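# Place yellow sponge beside blue foam block on desk

## Task

Set the yellow sponge down on the desk holding the blue foam block so the two sit close together with just a narrow gap. The foam blocks must stay at their original spots and orientation, nothing new may end up on the floor, the cartons must remain standing on their desks, and the robot must not topple or finish leaning. The arrangement has to hold by itself once the robot lets go.

## Robot and tools

ROBOT. A Hello Robot Stretch 3 with a single arm: a two-wheeled base (0.33 m long, 0.34 m wide), a lift that slides up a mast, and a telescoping arm that reaches out to the robot's right side, ending in a wrist (yaw, pitch, roll) and a two-finger gripper. The gripper cannot move forward on its own; you drive the base to shift it along x. The base turns in place about the point midway between its wheels, 0.05 m behind its front edge. With the arm pulled in and the wrist folded, a turn sweeps a radius of 0.28 m; an unfolded, level gripper pokes outside that circle.

FRAMES. Base frame: origin on the floor between the drive wheels, x ahead, y to the left, z up. hand_pose is reported in it, at the point where closed fingertips meet; with all wrist joints at zero that frame's x points up, y back toward the mast, z toward the rear. Odometry frame is the base frame where the scene began; heading is positive leftward, -3.142 to 3.142.

execute_actions. Argument "actions": a list holding exactly one action object, or empty (empty just reports state and images). The action may contain "base", "joints", or both, plus optional "contact_limits"; base and joint motions begin together. "base" holds exactly one command, both relative to where the base last measured itself: {"translate_m": d}, a straight drive offset in metres, -1 to 1, forward positive; or {"rotate_rad": d}, an in-place turn offset in radians, -3.2 to 3.2, positive counter-clockwise seen from above. No sideways motion. "joints" maps joint names to absolute targets: lift_m 0 to 1.1 (arm height, metres); arm_m 0 to 0.52 (extension, metres); wrist_yaw_rad -1.345 to 4.42 (0 along the arm, positive toward the front, 3.0 folded over the base); wrist_pitch_rad -1.57 to 0.451 (0 level, negative tips the fingers down); wrist_roll_rad -2.911 to 2.911 (0 fingers side by side); gripper_m -0.089 to 0.179 (bigger is wider; real fingertip gap is 0.007 less when nearly shut, 0.025 less when fully open, zero below 0.007); head_pan_rad -3.953 to 1.73 (0 forward, positive left, -1.57 looks along the arm); head_tilt_rad -1.53 to 0.419 (negative looks down). Done tolerances: ±0.004 for lift, arm, gripper; ±0.02 for yaw, roll, head; ±0.05 for pitch. Joints or base you omit may keep pushing toward an older target. "contact_limits": {"arm_m": effort percent 1 to 100}, stopping the arm motion when its motor effort reaches that level (lower is gentler; too low stops immediately); it also caps holding force until the next action. "cameras": list from head_camera, nav_camera, wrist_camera, all; omitted or null gives all, [] gives none. Bad keys or out-of-range numbers cause rejection with no motion. Each action is capped at 15 s. If a result reports a stop, later motion calls in the same reply are skipped.

wait: {"seconds": 0 to 10}; commands nothing, returns state and images.
zoom_image: {"camera", "region": [x0, y0, x1, y1]} in pixels of that camera's latest full image, top-left origin, at most 504x504.
finished_scene: {"scene": number}; ends the scene irreversibly and reports success.

RESULT LINES. base_status and joint_status: how each motion ended — done (for the base, wheels turned the commanded amount even if slipping), off_target (stopped short, maybe still pushing), contact_stop (arm or lift hit something firmly and went slack), time_out, torque_fault (a wrist servo went limp for 10 s after strain). on_its_own covers uncommanded joints; "held at" is the held target, not the position. motor_effort: percent of max, signed toward higher values, peak in brackets; readings are noisy and biased; positive wheel effort pushes forward. lidar_m: 12 distances in metres, 30-degree sectors starting straight ahead and going counter-clockwise (4th left, 7th behind, 10th right), scanning 0.17 m above the floor, so table legs show, tops do not; "-" means nothing seen; low lift can mask sectors 5, 6, 9, 10. wrist_depth_mm and head_depth_mm: 7x7 grids of median depth in mm (head image is sideways). base_tilt in degrees, forward and right positive, with a fixed offset up to about 4. turned_by_wheels and turned_by_imu: rotation since the last result. base_odometry counts wheel turns only.

SPEED. Fast base motion (0.30 m/s, 1.9 rad/s) needs lift_m under 0.30, arm_m under 0.03 and wrist_yaw_rad over 2.54; otherwise 0.10 m/s and 0.63 rad/s.

GRIPPING. Close to a gripper_m value below the object's width to hold it; reopen at least 0.02 beyond the touching value to release. Neither the reading nor done confirms a grasp; check images. Over-squeezing triggers a stall guard and may let objects slip; send a new value to regrip.

SAFETY. Fold or unfold the wrist only with lift_m 0.32 to 0.95, wrist_pitch_rad -0.4, roll near 0; once folded, lift may drop to 0.25. With yaw below -0.4 keep pitch at -0.5 or lower. Pushing against something rigid with the gripper above roughly 0.45 m can tip the robot, more so after a previous contact_stop or with a raised contact limit. Avoid driving while the gripper pushes or hooks something fixed, and avoid snagging furniture, especially reversing. If tilted, reverse the last move in small steps, free the gripper, and lower lift_m to about 0.2. Avoid dropping, slamming, or shoving objects; wrist and base have no contact stop. Loose objects may occasionally be nudged by outside disturbances.

Each tool is called after "Call:" by a JSON object that holds its "method" and its "body", one argument or row to a line.

## Session

Call:
{"method": "execute_actions", "body": {
  "actions": []
}}

Scene clock: 0.00 s.
base_odometry: x=+0.000 y=+0.000 heading=+0.000 (m, m, rad; odometry frame)
turned_by_wheels: +0.000 (rad since the last result)
turned_by_imu: +0.000 (rad since the last result)
base_tilt: forward=-1.3 right=+0.3 (deg)
lidar_m: 1.55 1.63 1.61 1.58 1.91 1.72 1.53 1.97 2.42 2.44 1.88 2.02
head_depth_mm: 1857 1886 1874 1871 1848 1404 1824 / 1837 1969 1966 1960 1941 1903 1927 / 1826 2060 2036 2033 2017 2012 1998 / 1809 2151 2123 2112 2105 2078 2083 / 1799 2246 2227 2206 2187 2195 2167 / 1785 2319 2327 2325 2299 2289 2254 / 1768 2424 2457 2430 2412 2406 2369
base_status: not commanded
joint_positions: lift_m=+0.596 arm_m=-0.001 wrist_yaw_rad=+2.983 wrist_pitch_rad=-0.367 wrist_roll_rad=-0.005 gripper_m=+0.037 head_pan_rad=-0.014 head_tilt_rad=+0.005
joint_status: not commanded
motor_effort: left_wheel=-1 right_wheel=+0 lift_m=+28 arm_m=+0 wrist_yaw_rad=+1 wrist_pitch_rad=+8 wrist_roll_rad=-1 gripper_m=+0 head_pan_rad=-1 head_tilt_rad=+1 (%)
hand_pose: x=+0.0150 y=+0.0838 z=+0.6203 quat_wxyz=(+0.184, +0.701, +0.074, +0.685) (m; base frame)
wrist_depth_mm: - - - - - - - / - - - - - - - / - - - - - - - / - - - - - - - / 977 - - - - - - / 828 846 - 862 899 886 917 / 709 714 750 746 773 772 783
pictures: head_camera (sideways: a quarter turn clockwise sets it upright), nav_camera (sideways: a quarter turn counterclockwise sets it upright), wrist_camera
Images, in order (width x height): head_camera 896x504, nav_camera 672x504, wrist_camera 644x364.

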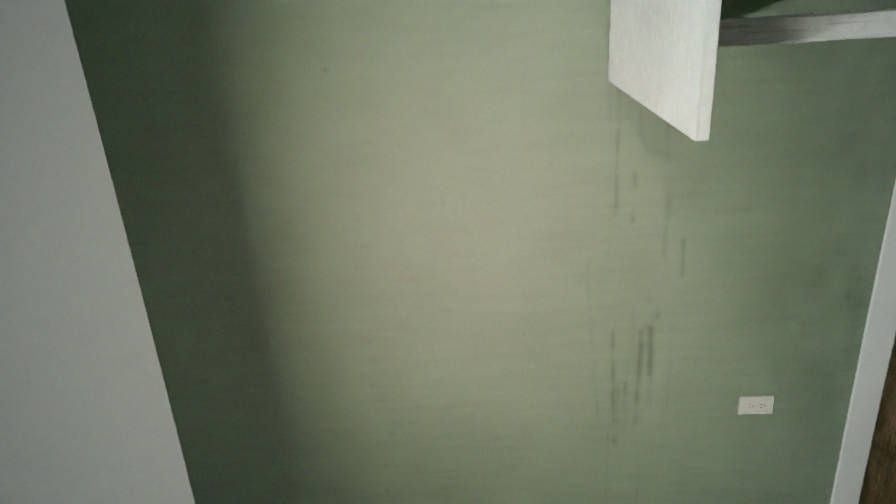

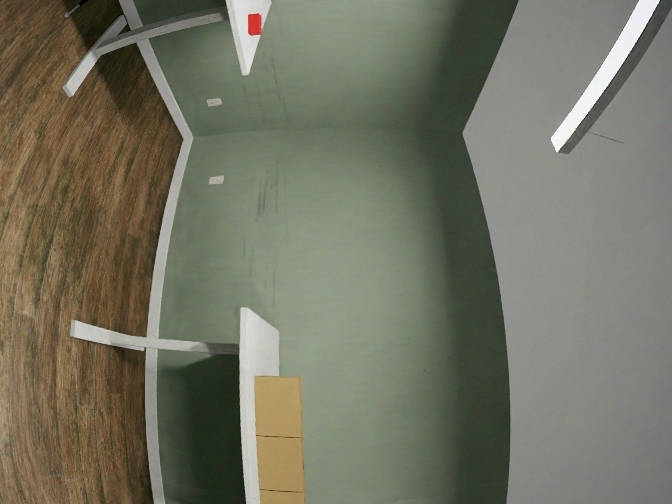

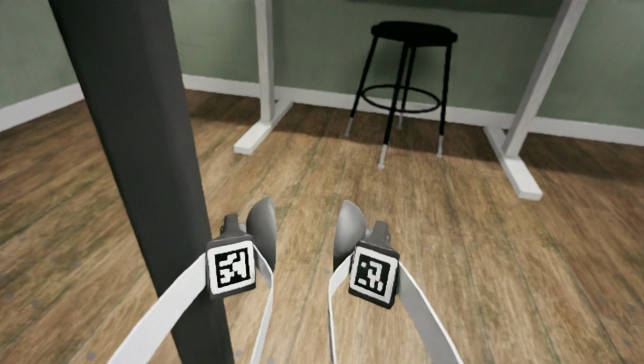

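Call:
{"method": "execute_actions", "body": {
  "actions": [
    {"joints":{"head_pan_rad":1.2,"head_tilt_rad":-0.4}}
  ],
  "cameras": ["head_camera","nav_camera"]
}}

Call:
{"method": "execute_actions", "body": {
  "actions": [
    {"joints":{"head_pan_rad":-0.8,"head_tilt_rad":-0.4}}
  ],
  "cameras": ["head_camera","nav_camera"]
}}

Call:
{"method": "execute_actions", "body": {
  "actions": [
    {"joints":{"head_pan_rad":-2.3,"head_tilt_rad":-0.4}}
  ],
  "cameras": ["head_camera","nav_camera"]
}}

Call:
{"method": "execute_actions", "body": {
  "actions": [
    {"joints":{"head_pan_rad":-3.7,"head_tilt_rad":-0.4}}
  ],
  "cameras": ["head_camera","nav_camera"]
}}

Scene clock: 2.50 s.
base_odometry: x=+0.000 y=+0.000 heading=+0.000 (m, m, rad; odometry frame)
turned_by_wheels: +0.000 (rad since the last result)
turned_by_imu: +0.000 (rad since the last result)
base_tilt: forward=-1.3 right=+0.3 (deg)
lidar_m: 1.55 1.62 1.61 1.58 1.91 1.72 1.53 1.97 2.41 2.45 1.88 2.02
head_depth_mm: 1644 1741 1237 1983 2101 1798 1448 / 1653 1744 1240 1974 2107 1756 1460 / 1648 1747 1250 2000 1552 1704 1475 / 1657 1750 1253 1989 2100 1776 1478 / 1652 1757 1255 1998 2140 1852 1483 / 1657 1763 1295 2006 2146 1823 1500 / 1659 1756 1841 1558 2081 1834 1505
base_status: not commanded
joint_positions: lift_m=+0.596 arm_m=-0.001 wrist_yaw_rad=+2.983 wrist_pitch_rad=-0.367 wrist_roll_rad=-0.005 gripper_m=+0.037 head_pan_rad=+1.193 head_tilt_rad=-0.395
joint_status: all done
motor_effort: left_wheel=+0(0) right_wheel=+0(0) lift_m=+28(28) arm_m=+0(0) wrist_yaw_rad=+1(0) wrist_pitch_rad=+8(8) wrist_roll_rad=-1(1) gripper_m=+0(0) head_pan_rad=+3(38) head_tilt_rad=-2(25) (%)
hand_pose: x=+0.0150 y=+0.0838 z=+0.6203 quat_wxyz=(+0.184, +0.701, +0.074, +0.685) (m; base frame)
wrist_depth_mm: - - - - - - - / - - - - - - - / - - - - - - - / - - - - - - - / 973 - - - - - - / 819 837 - 855 876 902 923 / 720 730 755 747 766 757 795
pictures: head_camera (sideways: a quarter turn clockwise sets it upright), nav_camera (sideways: a quarter turn counterclockwise sets it upright)
Images, in order (width x height): head_camera 896x504, nav_camera 672x504.

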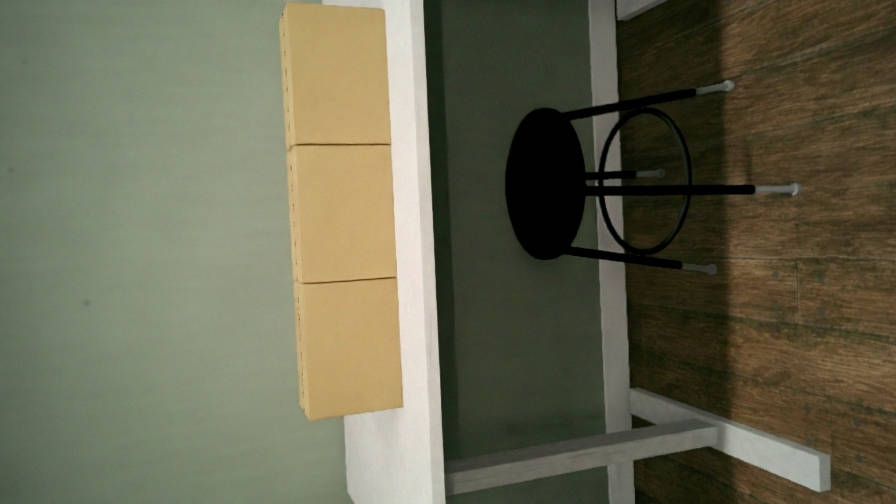

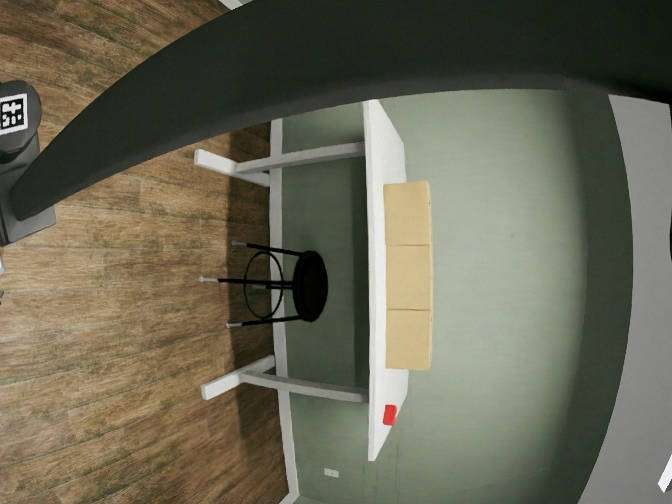

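Scene clock: 3.97 s.
base_odometry: x=+0.000 y=+0.000 heading=+0.000 (m, m, rad; odometry frame)
turned_by_wheels: +0.000 (rad since the last result)
turned_by_imu: +0.000 (rad since the last result)
base_tilt: forward=-1.3 right=+0.3 (deg)
lidar_m: 1.55 1.63 1.62 1.58 1.91 1.72 1.54 1.96 2.42 2.44 1.88 2.02
head_depth_mm: 2131 2286 2374 2608 2393 1803 1450 / 2041 2184 1517 2425 2169 1818 1462 / 1958 2085 1444 2363 2408 1828 1464 / 1878 1982 1405 2251 2340 1854 1481 / 1816 1911 1341 2152 2258 1863 1487 / 1752 1836 1297 2044 2177 1886 1491 / 1682 1770 1246 1948 2078 1900 1516
base_status: not commanded
joint_positions: lift_m=+0.596 arm_m=-0.001 wrist_yaw_rad=+2.983 wrist_pitch_rad=-0.367 wrist_roll_rad=-0.005 gripper_m=+0.037 head_pan_rad=-0.793 head_tilt_rad=-0.395
joint_status: all done
motor_effort: left_wheel=-1(1) right_wheel=+0(0) lift_m=+28(29) arm_m=+0(0) wrist_yaw_rad=+1(0) wrist_pitch_rad=+7(8) wrist_roll_rad=-1(1) gripper_m=+0(0) head_pan_rad=-2(36) head_tilt_rad=-2(4) (%)
hand_pose: x=+0.0150 y=+0.0838 z=+0.6203 quat_wxyz=(+0.184, +0.701, +0.074, +0.685) (m; base frame)
wrist_depth_mm: - - - - - - - / - - - - - - - / - - - - - - - / - - - - - - - / 960 - - - - - - / 802 834 - 867 899 912 919 / 712 722 751 756 765 772 786
pictures: head_camera (sideways: a quarter turn clockwise sets it upright), nav_camera (sideways: a quarter turn counterclockwise sets it upright)
Images, in order (width x height): head_camera 896x504, nav_camera 672x504.

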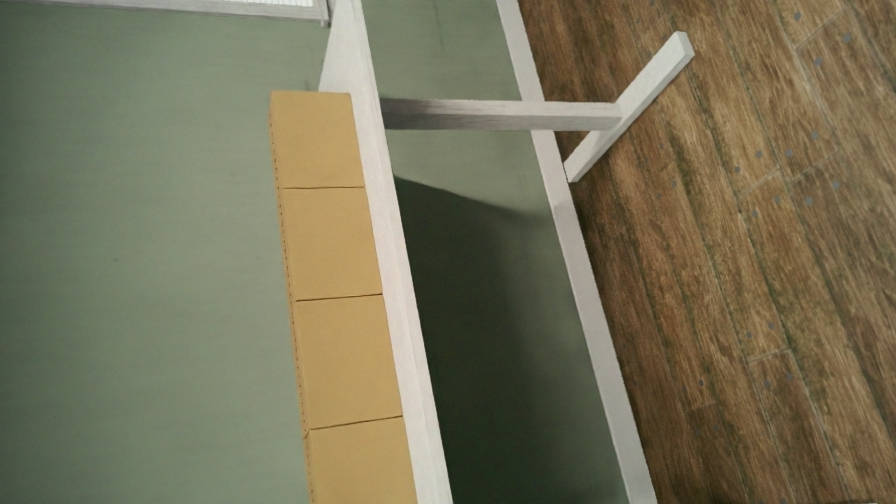

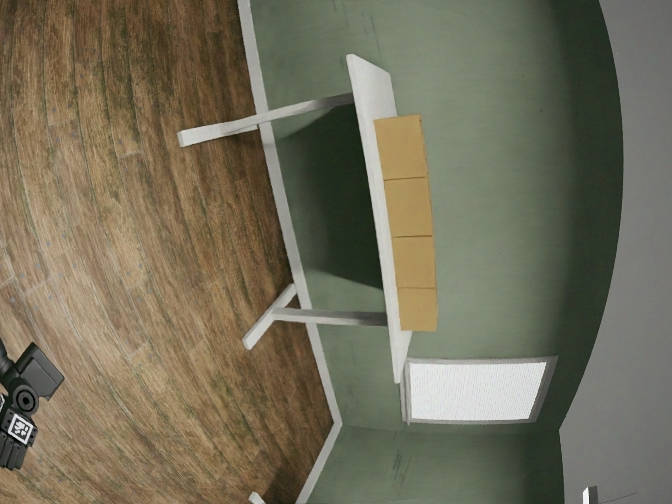

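Scene clock: 5.23 s.
base_odometry: x=+0.000 y=+0.000 heading=+0.000 (m, m, rad; odometry frame)
turned_by_wheels: +0.000 (rad since the last result)
turned_by_imu: +0.000 (rad since the last result)
base_tilt: forward=-1.3 right=+0.4 (deg)
lidar_m: 1.54 1.62 1.61 1.58 1.91 1.72 1.53 1.96 2.40 2.44 1.88 2.02
head_depth_mm: 2516 2657 2766 2913 2365 1803 1450 / 2746 2909 3120 3255 2396 1805 1456 / 2662 2805 3001 3175 2423 1837 1467 / 2582 2751 2880 3068 2440 1845 1479 / 2496 2641 2756 2939 2490 1854 1487 / 2431 2555 2646 2888 2517 1883 1492 / 2368 2477 2586 2762 2543 1892 1514
base_status: not commanded
joint_positions: lift_m=+0.596 arm_m=-0.001 wrist_yaw_rad=+2.983 wrist_pitch_rad=-0.367 wrist_roll_rad=-0.005 gripper_m=+0.037 head_pan_rad=-2.293 head_tilt_rad=-0.395
joint_status: all done
motor_effort: left_wheel=+0(1) right_wheel=+0(0) lift_m=+29(28) arm_m=+0(0) wrist_yaw_rad=+0(1) wrist_pitch_rad=+7(8) wrist_roll_rad=-1(1) gripper_m=+0(0) head_pan_rad=-3(37) head_tilt_rad=-2(5) (%)
hand_pose: x=+0.0150 y=+0.0838 z=+0.6203 quat_wxyz=(+0.184, +0.701, +0.074, +0.685) (m; base frame)
wrist_depth_mm: - - - - - - - / - - - - - - - / - - - - - - - / - - - - - - - / 983 - - - - - - / 831 836 - 860 887 903 915 / 712 727 755 745 761 780 781
pictures: head_camera (sideways: a quarter turn clockwise sets it upright), nav_camera (sideways: a quarter turn counterclockwise sets it upright)
Images, in order (width x height): head_camera 896x504, nav_camera 672x504.

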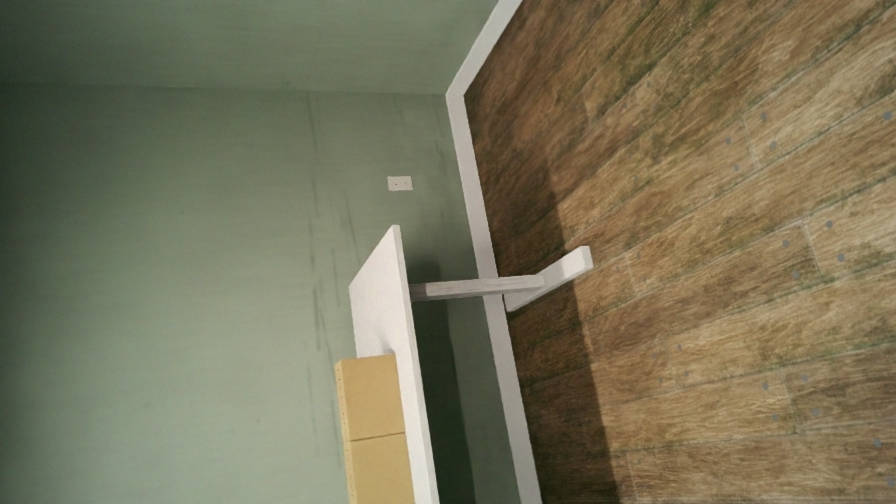

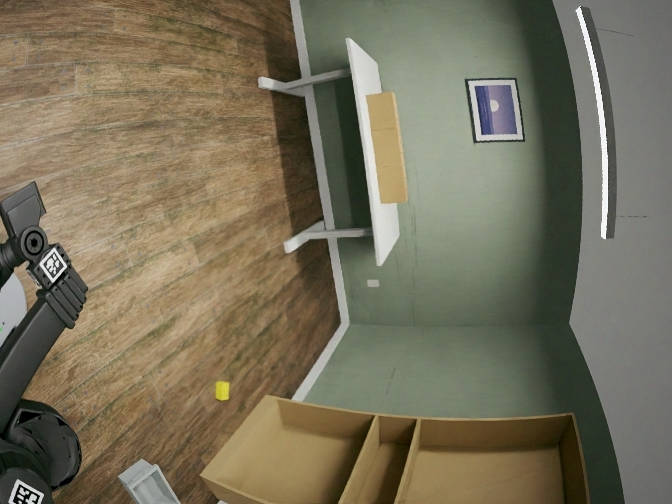

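Scene clock: 6.47 s.
base_odometry: x=+0.000 y=+0.000 heading=+0.000 (m, m, rad; odometry frame)
turned_by_wheels: +0.000 (rad since the last result)
turned_by_imu: +0.000 (rad since the last result)
base_tilt: forward=-1.3 right=+0.3 (deg)
lidar_m: 1.55 1.62 1.62 1.59 1.91 1.72 1.54 1.96 2.42 2.45 1.88 2.02
head_depth_mm: 1568 1671 1761 1914 2065 1802 1448 / 1556 1643 1746 1876 2010 1817 1455 / 1524 1616 1726 1833 1963 1839 1476 / 1501 1585 1688 1796 1929 1847 1476 / 1476 1568 1673 1783 1898 1860 1486 / 1468 1559 1649 1749 1885 1879 1484 / 1444 1532 1626 1730 1838 1894 1468
base_status: not commanded
joint_positions: lift_m=+0.596 arm_m=-0.001 wrist_yaw_rad=+2.983 wrist_pitch_rad=-0.367 wrist_roll_rad=-0.005 gripper_m=+0.037 head_pan_rad=-3.693 head_tilt_rad=-0.395
joint_status: all done
motor_effort: left_wheel=+0(0) right_wheel=+0(0) lift_m=+28(28) arm_m=+0(0) wrist_yaw_rad=+0(1) wrist_pitch_rad=+7(8) wrist_roll_rad=-1(1) gripper_m=+0(0) head_pan_rad=-3(36) head_tilt_rad=-3(1) (%)
hand_pose: x=+0.0150 y=+0.0838 z=+0.6203 quat_wxyz=(+0.184, +0.701, +0.074, +0.685) (m; base frame)
wrist_depth_mm: - - - - - - - / - - - - - - - / - - - - - - - / - - - - - - - / 989 - - - - - - / 825 827 - 856 895 912 915 / 713 716 748 745 758 777 790
pictures: head_camera (sideways: a quarter turn clockwise sets it upright), nav_camera (sideways: a quarter turn counterclockwise sets it upright)
Images, in order (width x height): head_camera 896x504, nav_camera 672x504.

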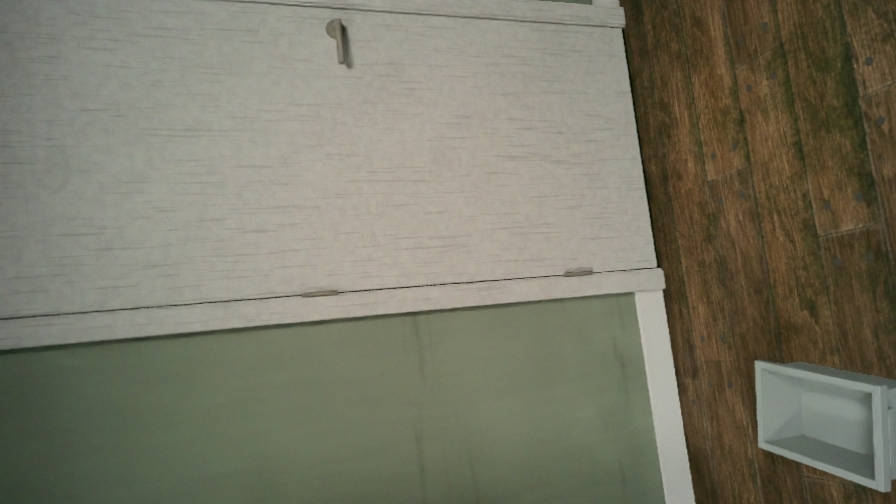

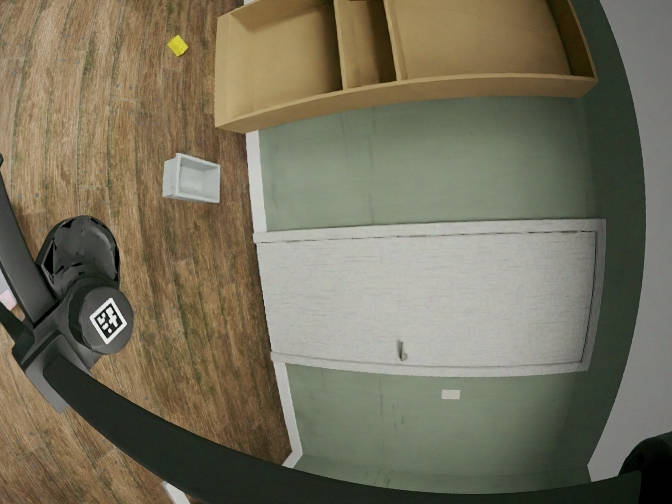

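Call:
{"method": "execute_actions", "body": {
  "actions": [
    {"joints":{"head_pan_rad":-2.85,"head_tilt_rad":-0.7}}
  ],
  "cameras": ["head_camera","nav_camera"]
}}

Scene clock: 8.07 s.
base_odometry: x=+0.000 y=+0.000 heading=+0.000 (m, m, rad; odometry frame)
turned_by_wheels: +0.000 (rad since the last result)
turned_by_imu: +0.000 (rad since the last result)
base_tilt: forward=-1.3 right=+0.3 (deg)
lidar_m: 1.55 1.62 1.62 1.58 1.91 1.72 1.53 1.97 2.41 2.45 1.88 2.02
head_depth_mm: 1463 1494 1708 1895 1598 1383 1218 / 1591 1752 1977 1948 1664 1396 1202 / 1698 1884 2160 2024 1684 1404 1207 / 1775 1963 2219 2109 1683 1420 1215 / 1980 2300 2586 2124 1710 1425 1225 / 2214 2513 2744 2145 1730 1434 1234 / 2434 2793 2917 2184 1741 1447 1243
base_status: not commanded
joint_positions: lift_m=+0.596 arm_m=-0.001 wrist_yaw_rad=+2.983 wrist_pitch_rad=-0.367 wrist_roll_rad=-0.005 gripper_m=+0.037 head_pan_rad=-2.857 head_tilt_rad=-0.691
joint_status: all done
motor_effort: left_wheel=+0(1) right_wheel=+0(0) lift_m=+29(28) arm_m=+0(0) wrist_yaw_rad=+0(1) wrist_pitch_rad=+8(8) wrist_roll_rad=-1(1) gripper_m=+0(0) head_pan_rad=+2(34) head_tilt_rad=-5(28) (%)
hand_pose: x=+0.0150 y=+0.0838 z=+0.6203 quat_wxyz=(+0.184, +0.701, +0.074, +0.685) (m; base frame)
wrist_depth_mm: - - - - - - - / - - - - - - - / - - - - - - - / - - - - - - - / 972 - - - - - - / 814 828 - 871 891 895 924 / 713 723 746 759 753 770 776
pictures: head_camera (sideways: a quarter turn clockwise sets it upright), nav_camera (sideways: a quarter turn counterclockwise sets it upright)
Images, in order (width x height): head_camera 896x504, nav_camera 672x504.

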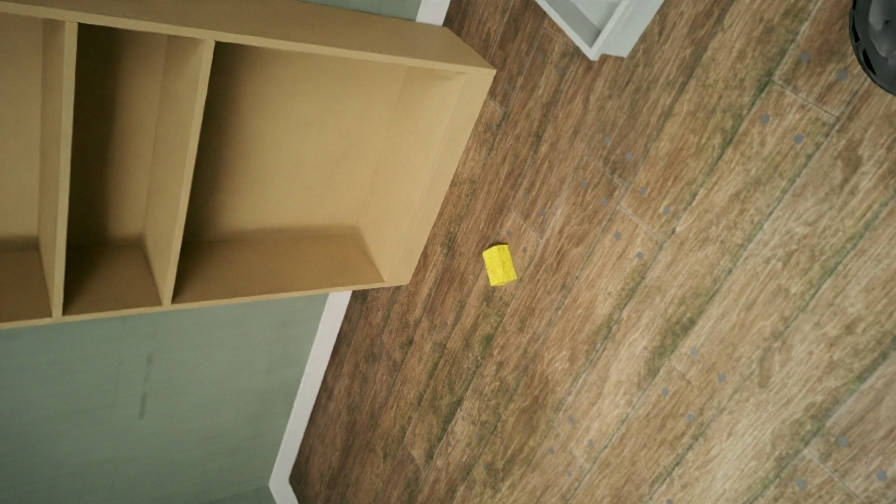

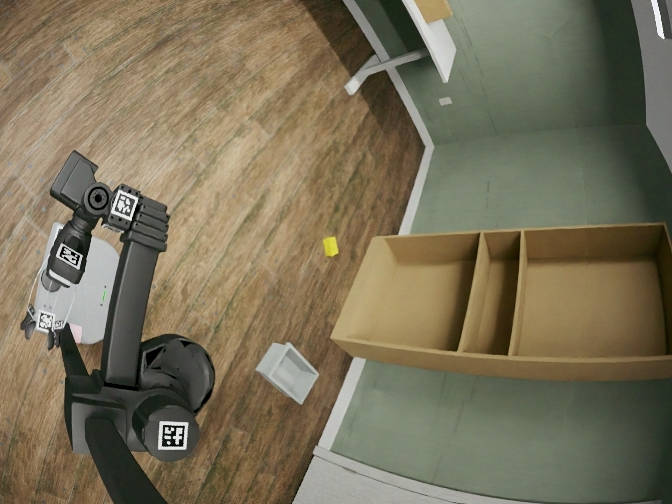

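Call:
{"method": "execute_actions", "body": {
  "actions": [
    {"base":{"rotate_rad":-2.54},"joints":{"lift_m":0.27,"head_pan_rad":-0.4,"head_tilt_rad":-0.7}}
  ],
  "cameras": ["head_camera","nav_camera"]
}}

Call:
{"method": "execute_actions", "body": {
  "actions": [
    {"base":{"translate_m":1.0},"joints":{"head_pan_rad":-0.9,"head_tilt_rad":-1.1}}
  ],
  "cameras": ["head_camera","nav_camera"]
}}

Scene clock: 16.57 s.
base_odometry: x=+0.000 y=+0.000 heading=-2.540 (m, m, rad; odometry frame)
turned_by_wheels: -2.540 (rad since the last result)
turned_by_imu: -2.572 (rad since the last result)
base_tilt: forward=-1.3 right=+0.3 (deg)
lidar_m: 1.96 2.41 2.45 1.88 1.54 2.05 1.61 1.26 1.59 1.86 1.73 1.53
head_depth_mm: 1468 1634 1817 1966 1629 1385 1195 / 1355 1523 1745 1926 1621 1396 1205 / 1595 1727 2009 1982 1678 1408 1211 / 1683 1844 2151 2061 1699 1414 1213 / 1769 1936 2160 2123 1717 1423 1223 / 1720 2200 2532 2160 1720 1435 1229 / 2114 2424 2672 2174 1740 1442 1241
base_status: done
joint_positions: lift_m=+0.271 arm_m=-0.001 wrist_yaw_rad=+2.983 wrist_pitch_rad=-0.368 wrist_roll_rad=-0.005 gripper_m=+0.037 head_pan_rad=-0.407 head_tilt_rad=-0.691
joint_status: all done
motor_effort: left_wheel=+3(9) right_wheel=-3(9) lift_m=+12(19) arm_m=+0(0) wrist_yaw_rad=+0(0) wrist_pitch_rad=+8(8) wrist_roll_rad=-1(1) gripper_m=+0(0) head_pan_rad=+3(38) head_tilt_rad=-3(3) (%)
hand_pose: x=+0.0150 y=+0.0837 z=+0.2948 quat_wxyz=(+0.184, +0.701, +0.075, +0.685) (m; base frame)
wrist_depth_mm: - - - - - - - / - - - - - - - / 859 - 926 951 - - - / 667 - 706 723 740 773 775 / 548 551 - 582 601 608 626 / 463 482 - 500 504 509 523 / - - - 429 428 437 449
pictures: head_camera (sideways: a quarter turn clockwise sets it upright), nav_camera (sideways: a quarter turn counterclockwise sets it upright)
Images, in order (width x height): head_camera 896x504, nav_camera 672x504.

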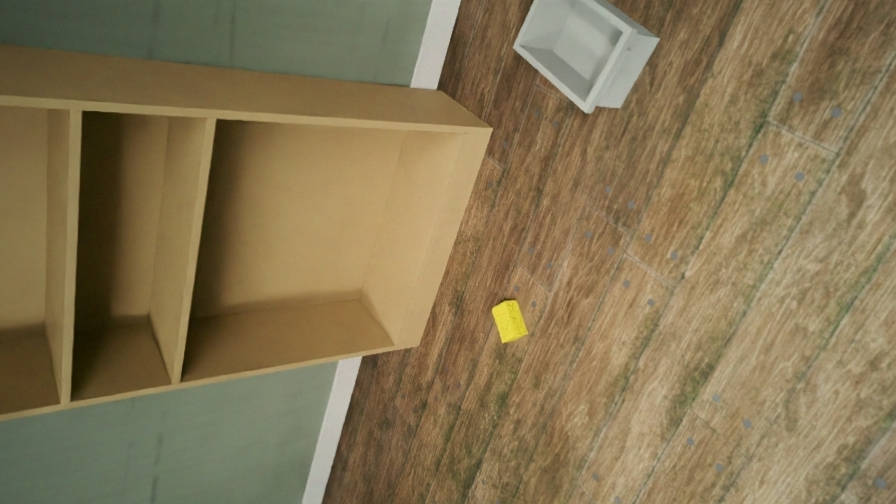

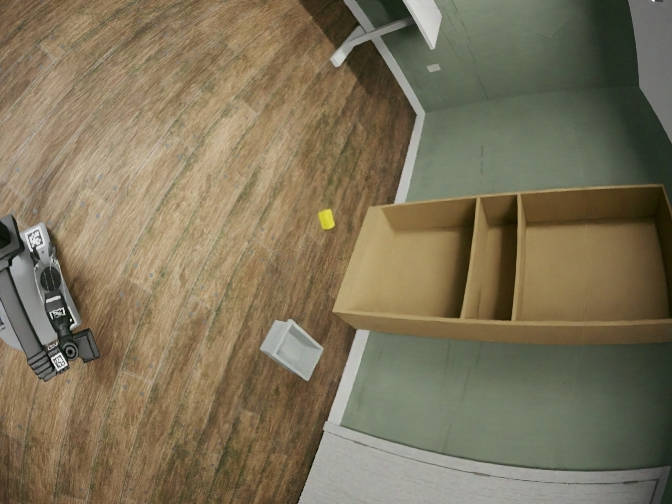

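Scene clock: 21.57 s.
base_odometry: x=-0.824 y=-0.566 heading=-2.540 (m, m, rad; odometry frame)
turned_by_wheels: +0.000 (rad since the last result)
turned_by_imu: +0.003 (rad since the last result)
base_tilt: forward=-1.4 right=+0.3 (deg)
lidar_m: 1.48 1.53 1.98 2.61 2.62 2.34 2.60 2.30 1.83 1.24 0.87 1.00
head_depth_mm: 828 1084 1536 1430 1291 1182 1110 / 837 1270 1436 1423 1299 1202 - / 851 1271 1474 1433 1303 1205 - / 857 1284 1490 1437 1314 1199 1112 / 869 1298 1490 1450 1311 1202 1105 / 880 1305 1513 1458 1334 1211 1118 / 886 1246 1388 1488 1346 1220 1123
base_status: done
joint_positions: lift_m=+0.271 arm_m=-0.001 wrist_yaw_rad=+2.983 wrist_pitch_rad=-0.368 wrist_roll_rad=-0.005 gripper_m=+0.037 head_pan_rad=-0.894 head_tilt_rad=-1.087
joint_status: all done
motor_effort: left_wheel=+3(13) right_wheel=-3(5) lift_m=+12(12) arm_m=+0(0) wrist_yaw_rad=+1(0) wrist_pitch_rad=+8(8) wrist_roll_rad=-1(1) gripper_m=+0(0) head_pan_rad=-3(26) head_tilt_rad=-7(29) (%)
hand_pose: x=+0.0150 y=+0.0837 z=+0.2948 quat_wxyz=(+0.184, +0.701, +0.075, +0.685) (m; base frame)
wrist_depth_mm: - - - - - - - / - - - - - - - / 846 - 915 940 - - - / 675 - 701 718 736 757 781 / 544 553 - 589 602 607 624 / 465 485 - 506 505 507 515 / - - - 428 428 433 445
pictures: head_camera (sideways: a quarter turn clockwise sets it upright), nav_camera (sideways: a quarter turn counterclockwise sets it upright)
Images, in order (width x height): head_camera 896x504, nav_camera 672x504.

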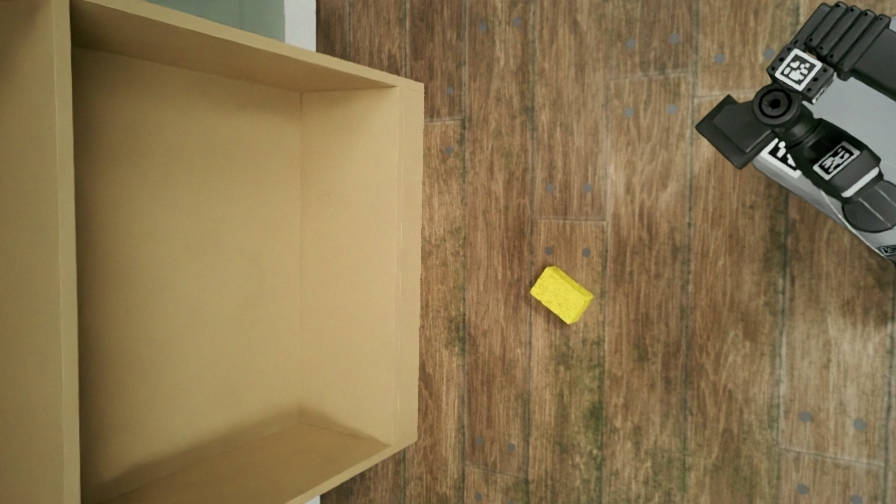

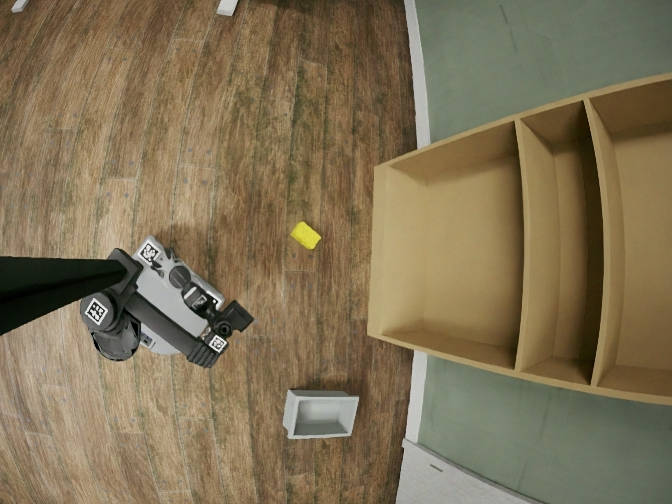

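Call:
{"method": "execute_actions", "body": {
  "actions": [
    {"base":{"translate_m":0.37},"joints":{"lift_m":0.35,"wrist_pitch_rad":-0.4,"head_pan_rad":-1.57,"head_tilt_rad":-1.3}}
  ],
  "cameras": []
}}

Call:
{"method": "execute_actions", "body": {
  "actions": [
    {"joints":{"wrist_yaw_rad":0.0,"gripper_m":0.15}}
  ],
  "cameras": []
}}

Call:
{"method": "execute_actions", "body": {
  "actions": [
    {"joints":{"wrist_pitch_rad":-1.57,"arm_m":0.08}}
  ]
}}

Scene clock: 27.67 s.
base_odometry: x=-1.129 y=-0.776 heading=-2.539 (m, m, rad; odometry frame)
turned_by_wheels: +0.000 (rad since the last result)
turned_by_imu: +0.001 (rad since the last result)
base_tilt: forward=-1.3 right=+0.3 (deg)
lidar_m: 1.20 1.24 1.25 1.90 2.37 2.67 2.97 2.61 1.50 0.82 0.89 0.67
head_depth_mm: 1578 1486 1378 1304 1228 1170 - / 1531 1501 1398 1311 1252 - - / 982 1313 1394 1322 - - 1101 / 1092 1357 1368 1328 1242 1184 1110 / 1102 1342 1335 1338 1254 1190 1118 / 1023 1227 1325 1323 1263 1193 1127 / 955 1134 1319 1284 1264 1200 1131
base_status: done
joint_positions: lift_m=+0.349 arm_m=-0.001 wrist_yaw_rad=+2.983 wrist_pitch_rad=-0.414 wrist_roll_rad=-0.005 gripper_m=+0.037 head_pan_rad=-1.564 head_tilt_rad=-1.284
joint_status: all done
motor_effort: left_wheel=+3(13) right_wheel=-3(7) lift_m=+42(43) arm_m=-1(0) wrist_yaw_rad=+1(0) wrist_pitch_rad=+7(8) wrist_roll_rad=-1(1) gripper_m=+0(0) head_pan_rad=-2(32) head_tilt_rad=-8(21) (%)
hand_pose: x=+0.0142 y=+0.0782 z=+0.3629 quat_wxyz=(+0.200, +0.699, +0.091, +0.680) (m; base frame)
wrist_depth_mm: - - - - - - - / - - - - - - - / 910 - - - - - - / 734 732 774 800 825 841 865 / 613 630 - 654 676 684 713 / 529 538 - 555 566 575 592 / 464 - - 484 488 500 510
pictures: none
No camera images: the call's "cameras" was empty. Leave "cameras" out to get every camera's image.

Scene clock: 30.17 s.
base_odometry: x=-1.129 y=-0.776 heading=-2.539 (m, m, rad; odometry frame)
turned_by_wheels: +0.000 (rad since the last result)
turned_by_imu: +0.000 (rad since the last result)
base_tilt: forward=-1.3 right=+0.3 (deg)
lidar_m: 1.21 1.24 1.25 1.91 2.37 2.67 2.97 2.61 1.50 0.82 0.89 0.67
head_depth_mm: 1571 1495 1377 1309 1227 1179 - / 1521 1502 1399 1310 1257 - - / 980 1312 1400 1331 - - 1097 / 1092 1355 1368 1326 1240 1178 1109 / 1101 1342 1331 1333 1254 1183 1118 / 1022 1225 1328 1321 1262 1192 1128 / 957 1130 1308 1282 1268 1194 1137
base_status: not commanded
joint_positions: lift_m=+0.349 arm_m=-0.001 wrist_yaw_rad=+0.004 wrist_pitch_rad=-0.414 wrist_roll_rad=-0.005 gripper_m=+0.150 head_pan_rad=-1.564 head_tilt_rad=-1.284
joint_status: all done
motor_effort: left_wheel=+3(3) right_wheel=-3(3) lift_m=+41(42) arm_m=+0(0) wrist_yaw_rad=-3(2) wrist_pitch_rad=+7(7) wrist_roll_rad=-1(1) gripper_m=+1(96) head_pan_rad=-2(2) head_tilt_rad=-8(7) (%)
hand_pose: x=-0.0206 y=-0.3687 z=+0.3629 quat_wxyz=(+0.694, +0.147, -0.690, -0.144) (m; base frame)
wrist_depth_mm: 500 563 646 581 - - - / 534 605 706 649 - - - / 570 654 743 719 - - - / 582 609 618 684 828 720 705 / 490 534 589 651 670 640 608 / 435 520 550 556 563 - 587 / 455 470 475 488 495 491 510
pictures: none
No camera images: the call's "cameras" was empty. Leave "cameras" out to get every camera's image.

Scene clock: 31.97 s.
base_odometry: x=-1.129 y=-0.776 heading=-2.539 (m, m, rad; odometry frame)
turned_by_wheels: +0.000 (rad since the last result)
turned_by_imu: +0.000 (rad since the last result)
base_tilt: forward=-1.3 right=+0.4 (deg)
lidar_m: 1.20 1.24 1.24 1.91 2.37 2.67 2.97 2.61 1.50 0.82 0.89 0.67
head_depth_mm: 1572 1482 1380 1304 1228 1172 - / 1521 1502 1397 1323 - - - / 982 1305 1400 1333 - - 1100 / 1091 1361 1366 1331 1241 1180 1108 / 1102 1342 1330 1337 1253 1187 1127 / 1022 1225 1325 1322 1265 1191 1128 / 955 1130 1311 1277 1272 1194 1135
base_status: not commanded
joint_positions: lift_m=+0.349 arm_m=+0.080 wrist_yaw_rad=+0.003 wrist_pitch_rad=-1.550 wrist_roll_rad=-0.005 gripper_m=+0.150 head_pan_rad=-1.564 head_tilt_rad=-1.284
joint_status: all done
joint sent to its limit — the command would take wrist_pitch_rad past its lower limit, so that joint was sent only as far as its limit.
motor_effort: left_wheel=+4(3) right_wheel=-3(3) lift_m=+42(41) arm_m=+3(4) wrist_yaw_rad=-1(2) wrist_pitch_rad=-3(7) wrist_roll_rad=-1(1) gripper_m=+0(1) head_pan_rad=-3(3) head_tilt_rad=-8(7) (%)
hand_pose: x=-0.0217 y=-0.2059 z=+0.2314 quat_wxyz=(+0.507, +0.497, -0.503, -0.493) (m; base frame)
wrist_depth_mm: 352 357 352 359 361 361 361 / 365 367 329 369 375 374 375 / 376 381 384 380 382 384 385 / 388 389 394 393 396 395 398 / 400 400 408 - - 405 411 / 412 419 418 - - - 431 / 429 430 437 - - - 441
pictures: head_camera (sideways: a quarter turn clockwise sets it upright), nav_camera (sideways: a quarter turn counterclockwise sets it upright), wrist_camera
Images, in order (width x height): head_camera 896x504, nav_camera 672x504, wrist_camera 644x364.

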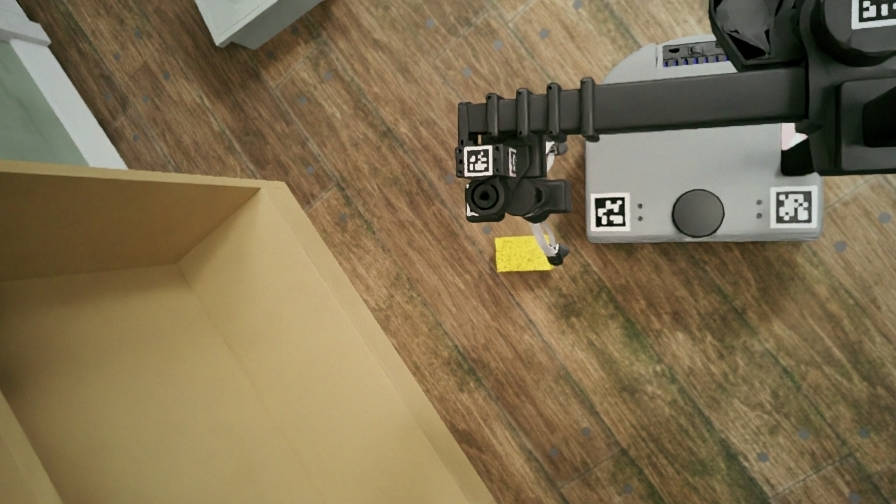

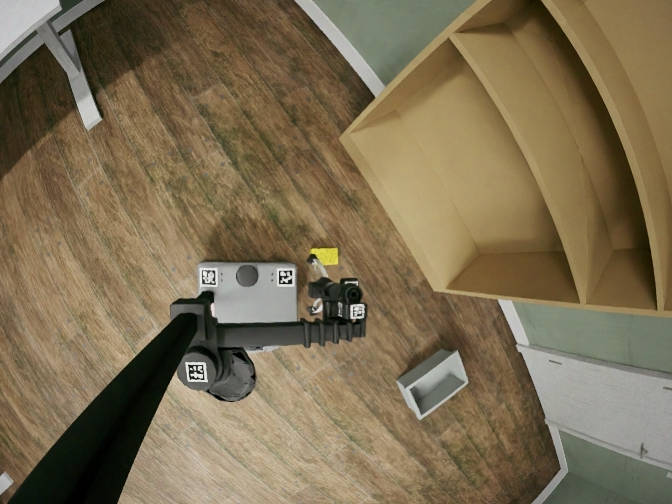

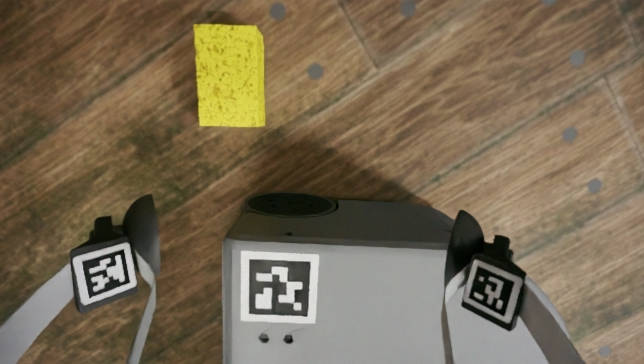

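Call:
{"method": "execute_actions", "body": {
  "actions": [
    {"base":{"translate_m":0.09},"joints":{"arm_m":0.177,"lift_m":0.22}}
  ],
  "cameras": ["head_camera","wrist_camera"]
}}

Scene clock: 35.03 s.
base_odometry: x=-1.203 y=-0.827 heading=-2.539 (m, m, rad; odometry frame)
turned_by_wheels: +0.000 (rad since the last result)
turned_by_imu: +0.001 (rad since the last result)
base_tilt: forward=-1.3 right=+0.4 (deg)
lidar_m: 1.14 1.66 1.18 1.90 2.42 2.75 2.87 2.69 1.42 0.83 0.84 0.60
head_depth_mm: 1557 1482 1390 1309 1229 1178 - / 987 1473 1397 1320 1243 - - / 1052 1301 1380 1346 1252 - 1094 / 1122 1366 1332 1327 1255 1184 1112 / 1033 1264 1319 1329 1255 1185 1122 / 961 1159 1311 1308 1263 1191 1124 / 628 1061 1292 1268 1271 1199 1136
base_status: done
joint_positions: lift_m=+0.221 arm_m=+0.177 wrist_yaw_rad=+0.002 wrist_pitch_rad=-1.552 wrist_roll_rad=-0.005 gripper_m=+0.150 head_pan_rad=-1.564 head_tilt_rad=-1.284
joint_status: all done
motor_effort: left_wheel=+3(10) right_wheel=-3(5) lift_m=+12(36) arm_m=+3(4) wrist_yaw_rad=-1(1) wrist_pitch_rad=-2(3) wrist_roll_rad=-1(1) gripper_m=+0(0) head_pan_rad=-3(2) head_tilt_rad=-7(7) (%)
hand_pose: x=-0.0217 y=-0.3025 z=+0.1027 quat_wxyz=(+0.507, +0.497, -0.503, -0.494) (m; base frame)
wrist_depth_mm: 239 238 240 241 240 242 243 / 245 246 247 247 251 251 251 / 255 254 255 252 256 258 261 / 261 262 264 221 266 266 269 / 271 270 273 228 273 274 277 / 278 282 283 284 285 - 286 / 290 290 290 293 296 296 297
pictures: head_camera (sideways: a quarter turn clockwise sets it upright), wrist_camera
Images, in order (width x height): head_camera 896x504, wrist_camera 644x364.

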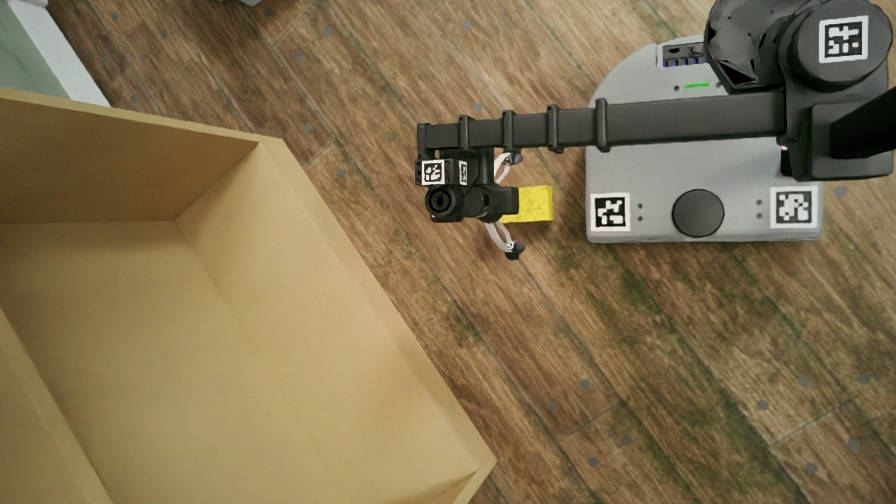

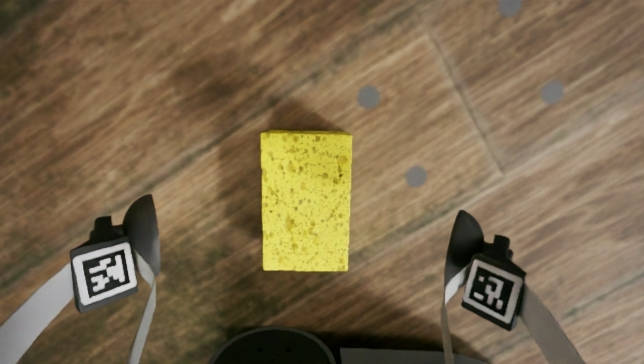

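Call:
{"method": "execute_actions", "body": {
  "actions": [
    {"joints":{"arm_m":0.171,"lift_m":0.145,"gripper_m":0.11}}
  ],
  "cameras": ["wrist_camera"]
}}

Scene clock: 37.20 s.
base_odometry: x=-1.203 y=-0.827 heading=-2.539 (m, m, rad; odometry frame)
turned_by_wheels: +0.000 (rad since the last result)
turned_by_imu: +0.000 (rad since the last result)
base_tilt: forward=-1.3 right=+0.4 (deg)
lidar_m: 1.14 1.66 1.18 1.90 2.42 2.75 2.86 2.68 1.41 0.83 0.84 0.60
head_depth_mm: 1558 1491 1392 1303 1232 1170 1084 / 984 1466 1397 1321 1242 - - / 1057 1305 1383 1344 1241 - 1094 / 1122 1362 1334 1324 1249 1178 1109 / 1035 1263 1316 1324 1254 1183 1123 / 962 1152 1313 1304 1263 1193 1127 / 627 1064 1292 1270 1266 1200 1135
base_status: not commanded
joint_positions: lift_m=+0.146 arm_m=+0.171 wrist_yaw_rad=+0.002 wrist_pitch_rad=-1.552 wrist_roll_rad=-0.005 gripper_m=+0.110 head_pan_rad=-1.564 head_tilt_rad=-1.284
joint_status: all done
motor_effort: left_wheel=+3(4) right_wheel=-3(3) lift_m=+12(12) arm_m=-3(4) wrist_yaw_rad=-2(2) wrist_pitch_rad=-3(2) wrist_roll_rad=-1(1) gripper_m=+0(97) head_pan_rad=-3(3) head_tilt_rad=-8(7) (%)
hand_pose: x=-0.0217 y=-0.2969 z=+0.0277 quat_wxyz=(+0.506, +0.497, -0.503, -0.494) (m; base frame)
wrist_depth_mm: 170 171 171 172 173 173 173 / 175 175 176 178 178 179 180 / 181 182 180 144 183 184 186 / 187 188 185 144 190 191 192 / 193 193 151 149 195 196 198 / 200 203 198 154 203 205 205 / 206 208 210 211 213 212 213
pictures: wrist_camera
Images, in order (width x height): wrist_camera 644x364.

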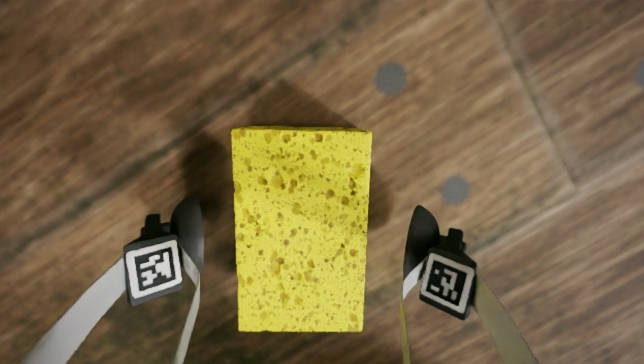

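Call:
{"method": "execute_actions", "body": {
  "actions": [
    {"joints":{"lift_m":0.132,"gripper_m":0.09}}
  ],
  "cameras": ["wrist_camera"]
}}

Call:
{"method": "execute_actions", "body": {
  "actions": [
    {"joints":{"gripper_m":0.04}}
  ],
  "cameras": ["wrist_camera"]
}}

Scene clock: 38.73 s.
base_odometry: x=-1.203 y=-0.827 heading=-2.539 (m, m, rad; odometry frame)
turned_by_wheels: +0.000 (rad since the last result)
turned_by_imu: +0.000 (rad since the last result)
base_tilt: forward=-1.3 right=+0.3 (deg)
lidar_m: 1.14 1.66 1.18 1.90 2.43 2.75 2.87 2.68 1.41 0.83 0.84 0.60
head_depth_mm: 1560 1484 1388 1304 1226 1171 1086 / 986 1478 1397 1313 1250 - - / 1054 1304 1382 1344 1250 - 1094 / 1124 1362 1338 1329 1251 1178 1108 / 1035 1264 1318 1324 1258 1188 1121 / 961 1155 1308 1304 1265 1190 1128 / 628 1062 1292 1270 1270 1199 1135
base_status: not commanded
joint_positions: lift_m=+0.133 arm_m=+0.171 wrist_yaw_rad=+0.002 wrist_pitch_rad=-1.553 wrist_roll_rad=-0.005 gripper_m=+0.090 head_pan_rad=-1.564 head_tilt_rad=-1.284
joint_status: all done
motor_effort: left_wheel=+3(4) right_wheel=-3(3) lift_m=+7(10) arm_m=-3(3) wrist_yaw_rad=-1(2) wrist_pitch_rad=-2(2) wrist_roll_rad=-1(1) gripper_m=-1(83) head_pan_rad=-2(3) head_tilt_rad=-8(8) (%)
hand_pose: x=-0.0217 y=-0.2966 z=+0.0150 quat_wxyz=(+0.506, +0.497, -0.502, -0.494) (m; base frame)
wrist_depth_mm: 159 159 160 160 161 161 163 / 163 164 165 166 166 167 168 / 169 169 168 141 171 173 173 / 174 175 132 131 178 178 179 / 180 179 135 136 183 184 184 / 187 188 141 141 192 191 192 / 192 194 193 146 197 199 199
pictures: wrist_camera
Images, in order (width x height): wrist_camera 644x364.

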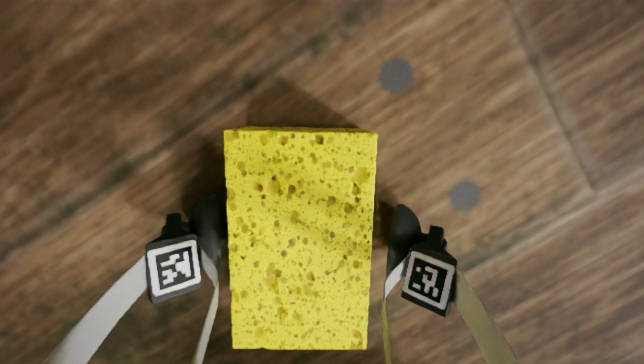

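Scene clock: 39.73 s.
base_odometry: x=-1.203 y=-0.827 heading=-2.539 (m, m, rad; odometry frame)
turned_by_wheels: +0.000 (rad since the last result)
turned_by_imu: +0.000 (rad since the last result)
base_tilt: forward=-1.3 right=+0.3 (deg)
lidar_m: 1.13 1.66 1.18 1.90 2.43 2.75 2.86 2.68 1.42 0.83 0.84 0.60
head_depth_mm: 1555 1489 1390 1310 1230 1170 1084 / 988 1473 1399 1315 1246 - - / 1053 1306 1385 1344 1255 - 1097 / 1124 1367 1341 1333 1254 1179 1110 / 1038 1265 1316 1327 1257 1184 1123 / 964 1149 1316 1304 1264 1192 1133 / 629 1062 1295 1266 1274 1200 1132
base_status: not commanded
joint_positions: lift_m=+0.133 arm_m=+0.171 wrist_yaw_rad=+0.002 wrist_pitch_rad=-1.556 wrist_roll_rad=-0.005 gripper_m=+0.041 head_pan_rad=-1.564 head_tilt_rad=-1.284
joint_status: all done
motor_effort: left_wheel=+3(3) right_wheel=-2(3) lift_m=+7(6) arm_m=-3(3) wrist_yaw_rad=-1(1) wrist_pitch_rad=+0(1) wrist_roll_rad=-1(1) gripper_m=-20(98) head_pan_rad=-2(1) head_tilt_rad=-7(7) (%)
hand_pose: x=-0.0217 y=-0.2958 z=+0.0150 quat_wxyz=(+0.505, +0.498, -0.501, -0.495) (m; base frame)
wrist_depth_mm: 160 160 161 162 162 162 163 / 165 165 165 166 167 167 168 / 170 171 169 140 172 173 174 / 176 177 133 132 178 179 179 / 182 182 136 136 184 185 185 / 188 189 143 142 193 192 193 / 195 196 196 146 198 199 200
pictures: wrist_camera
Images, in order (width x height): wrist_camera 644x364.

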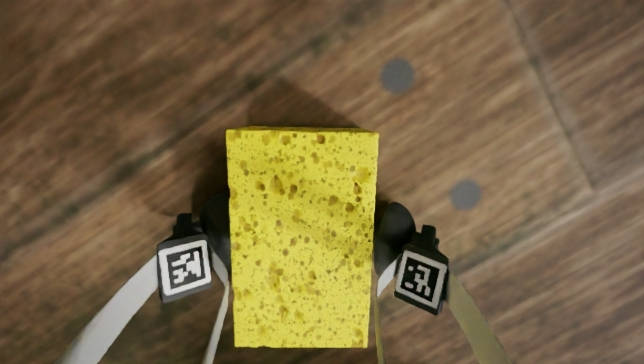

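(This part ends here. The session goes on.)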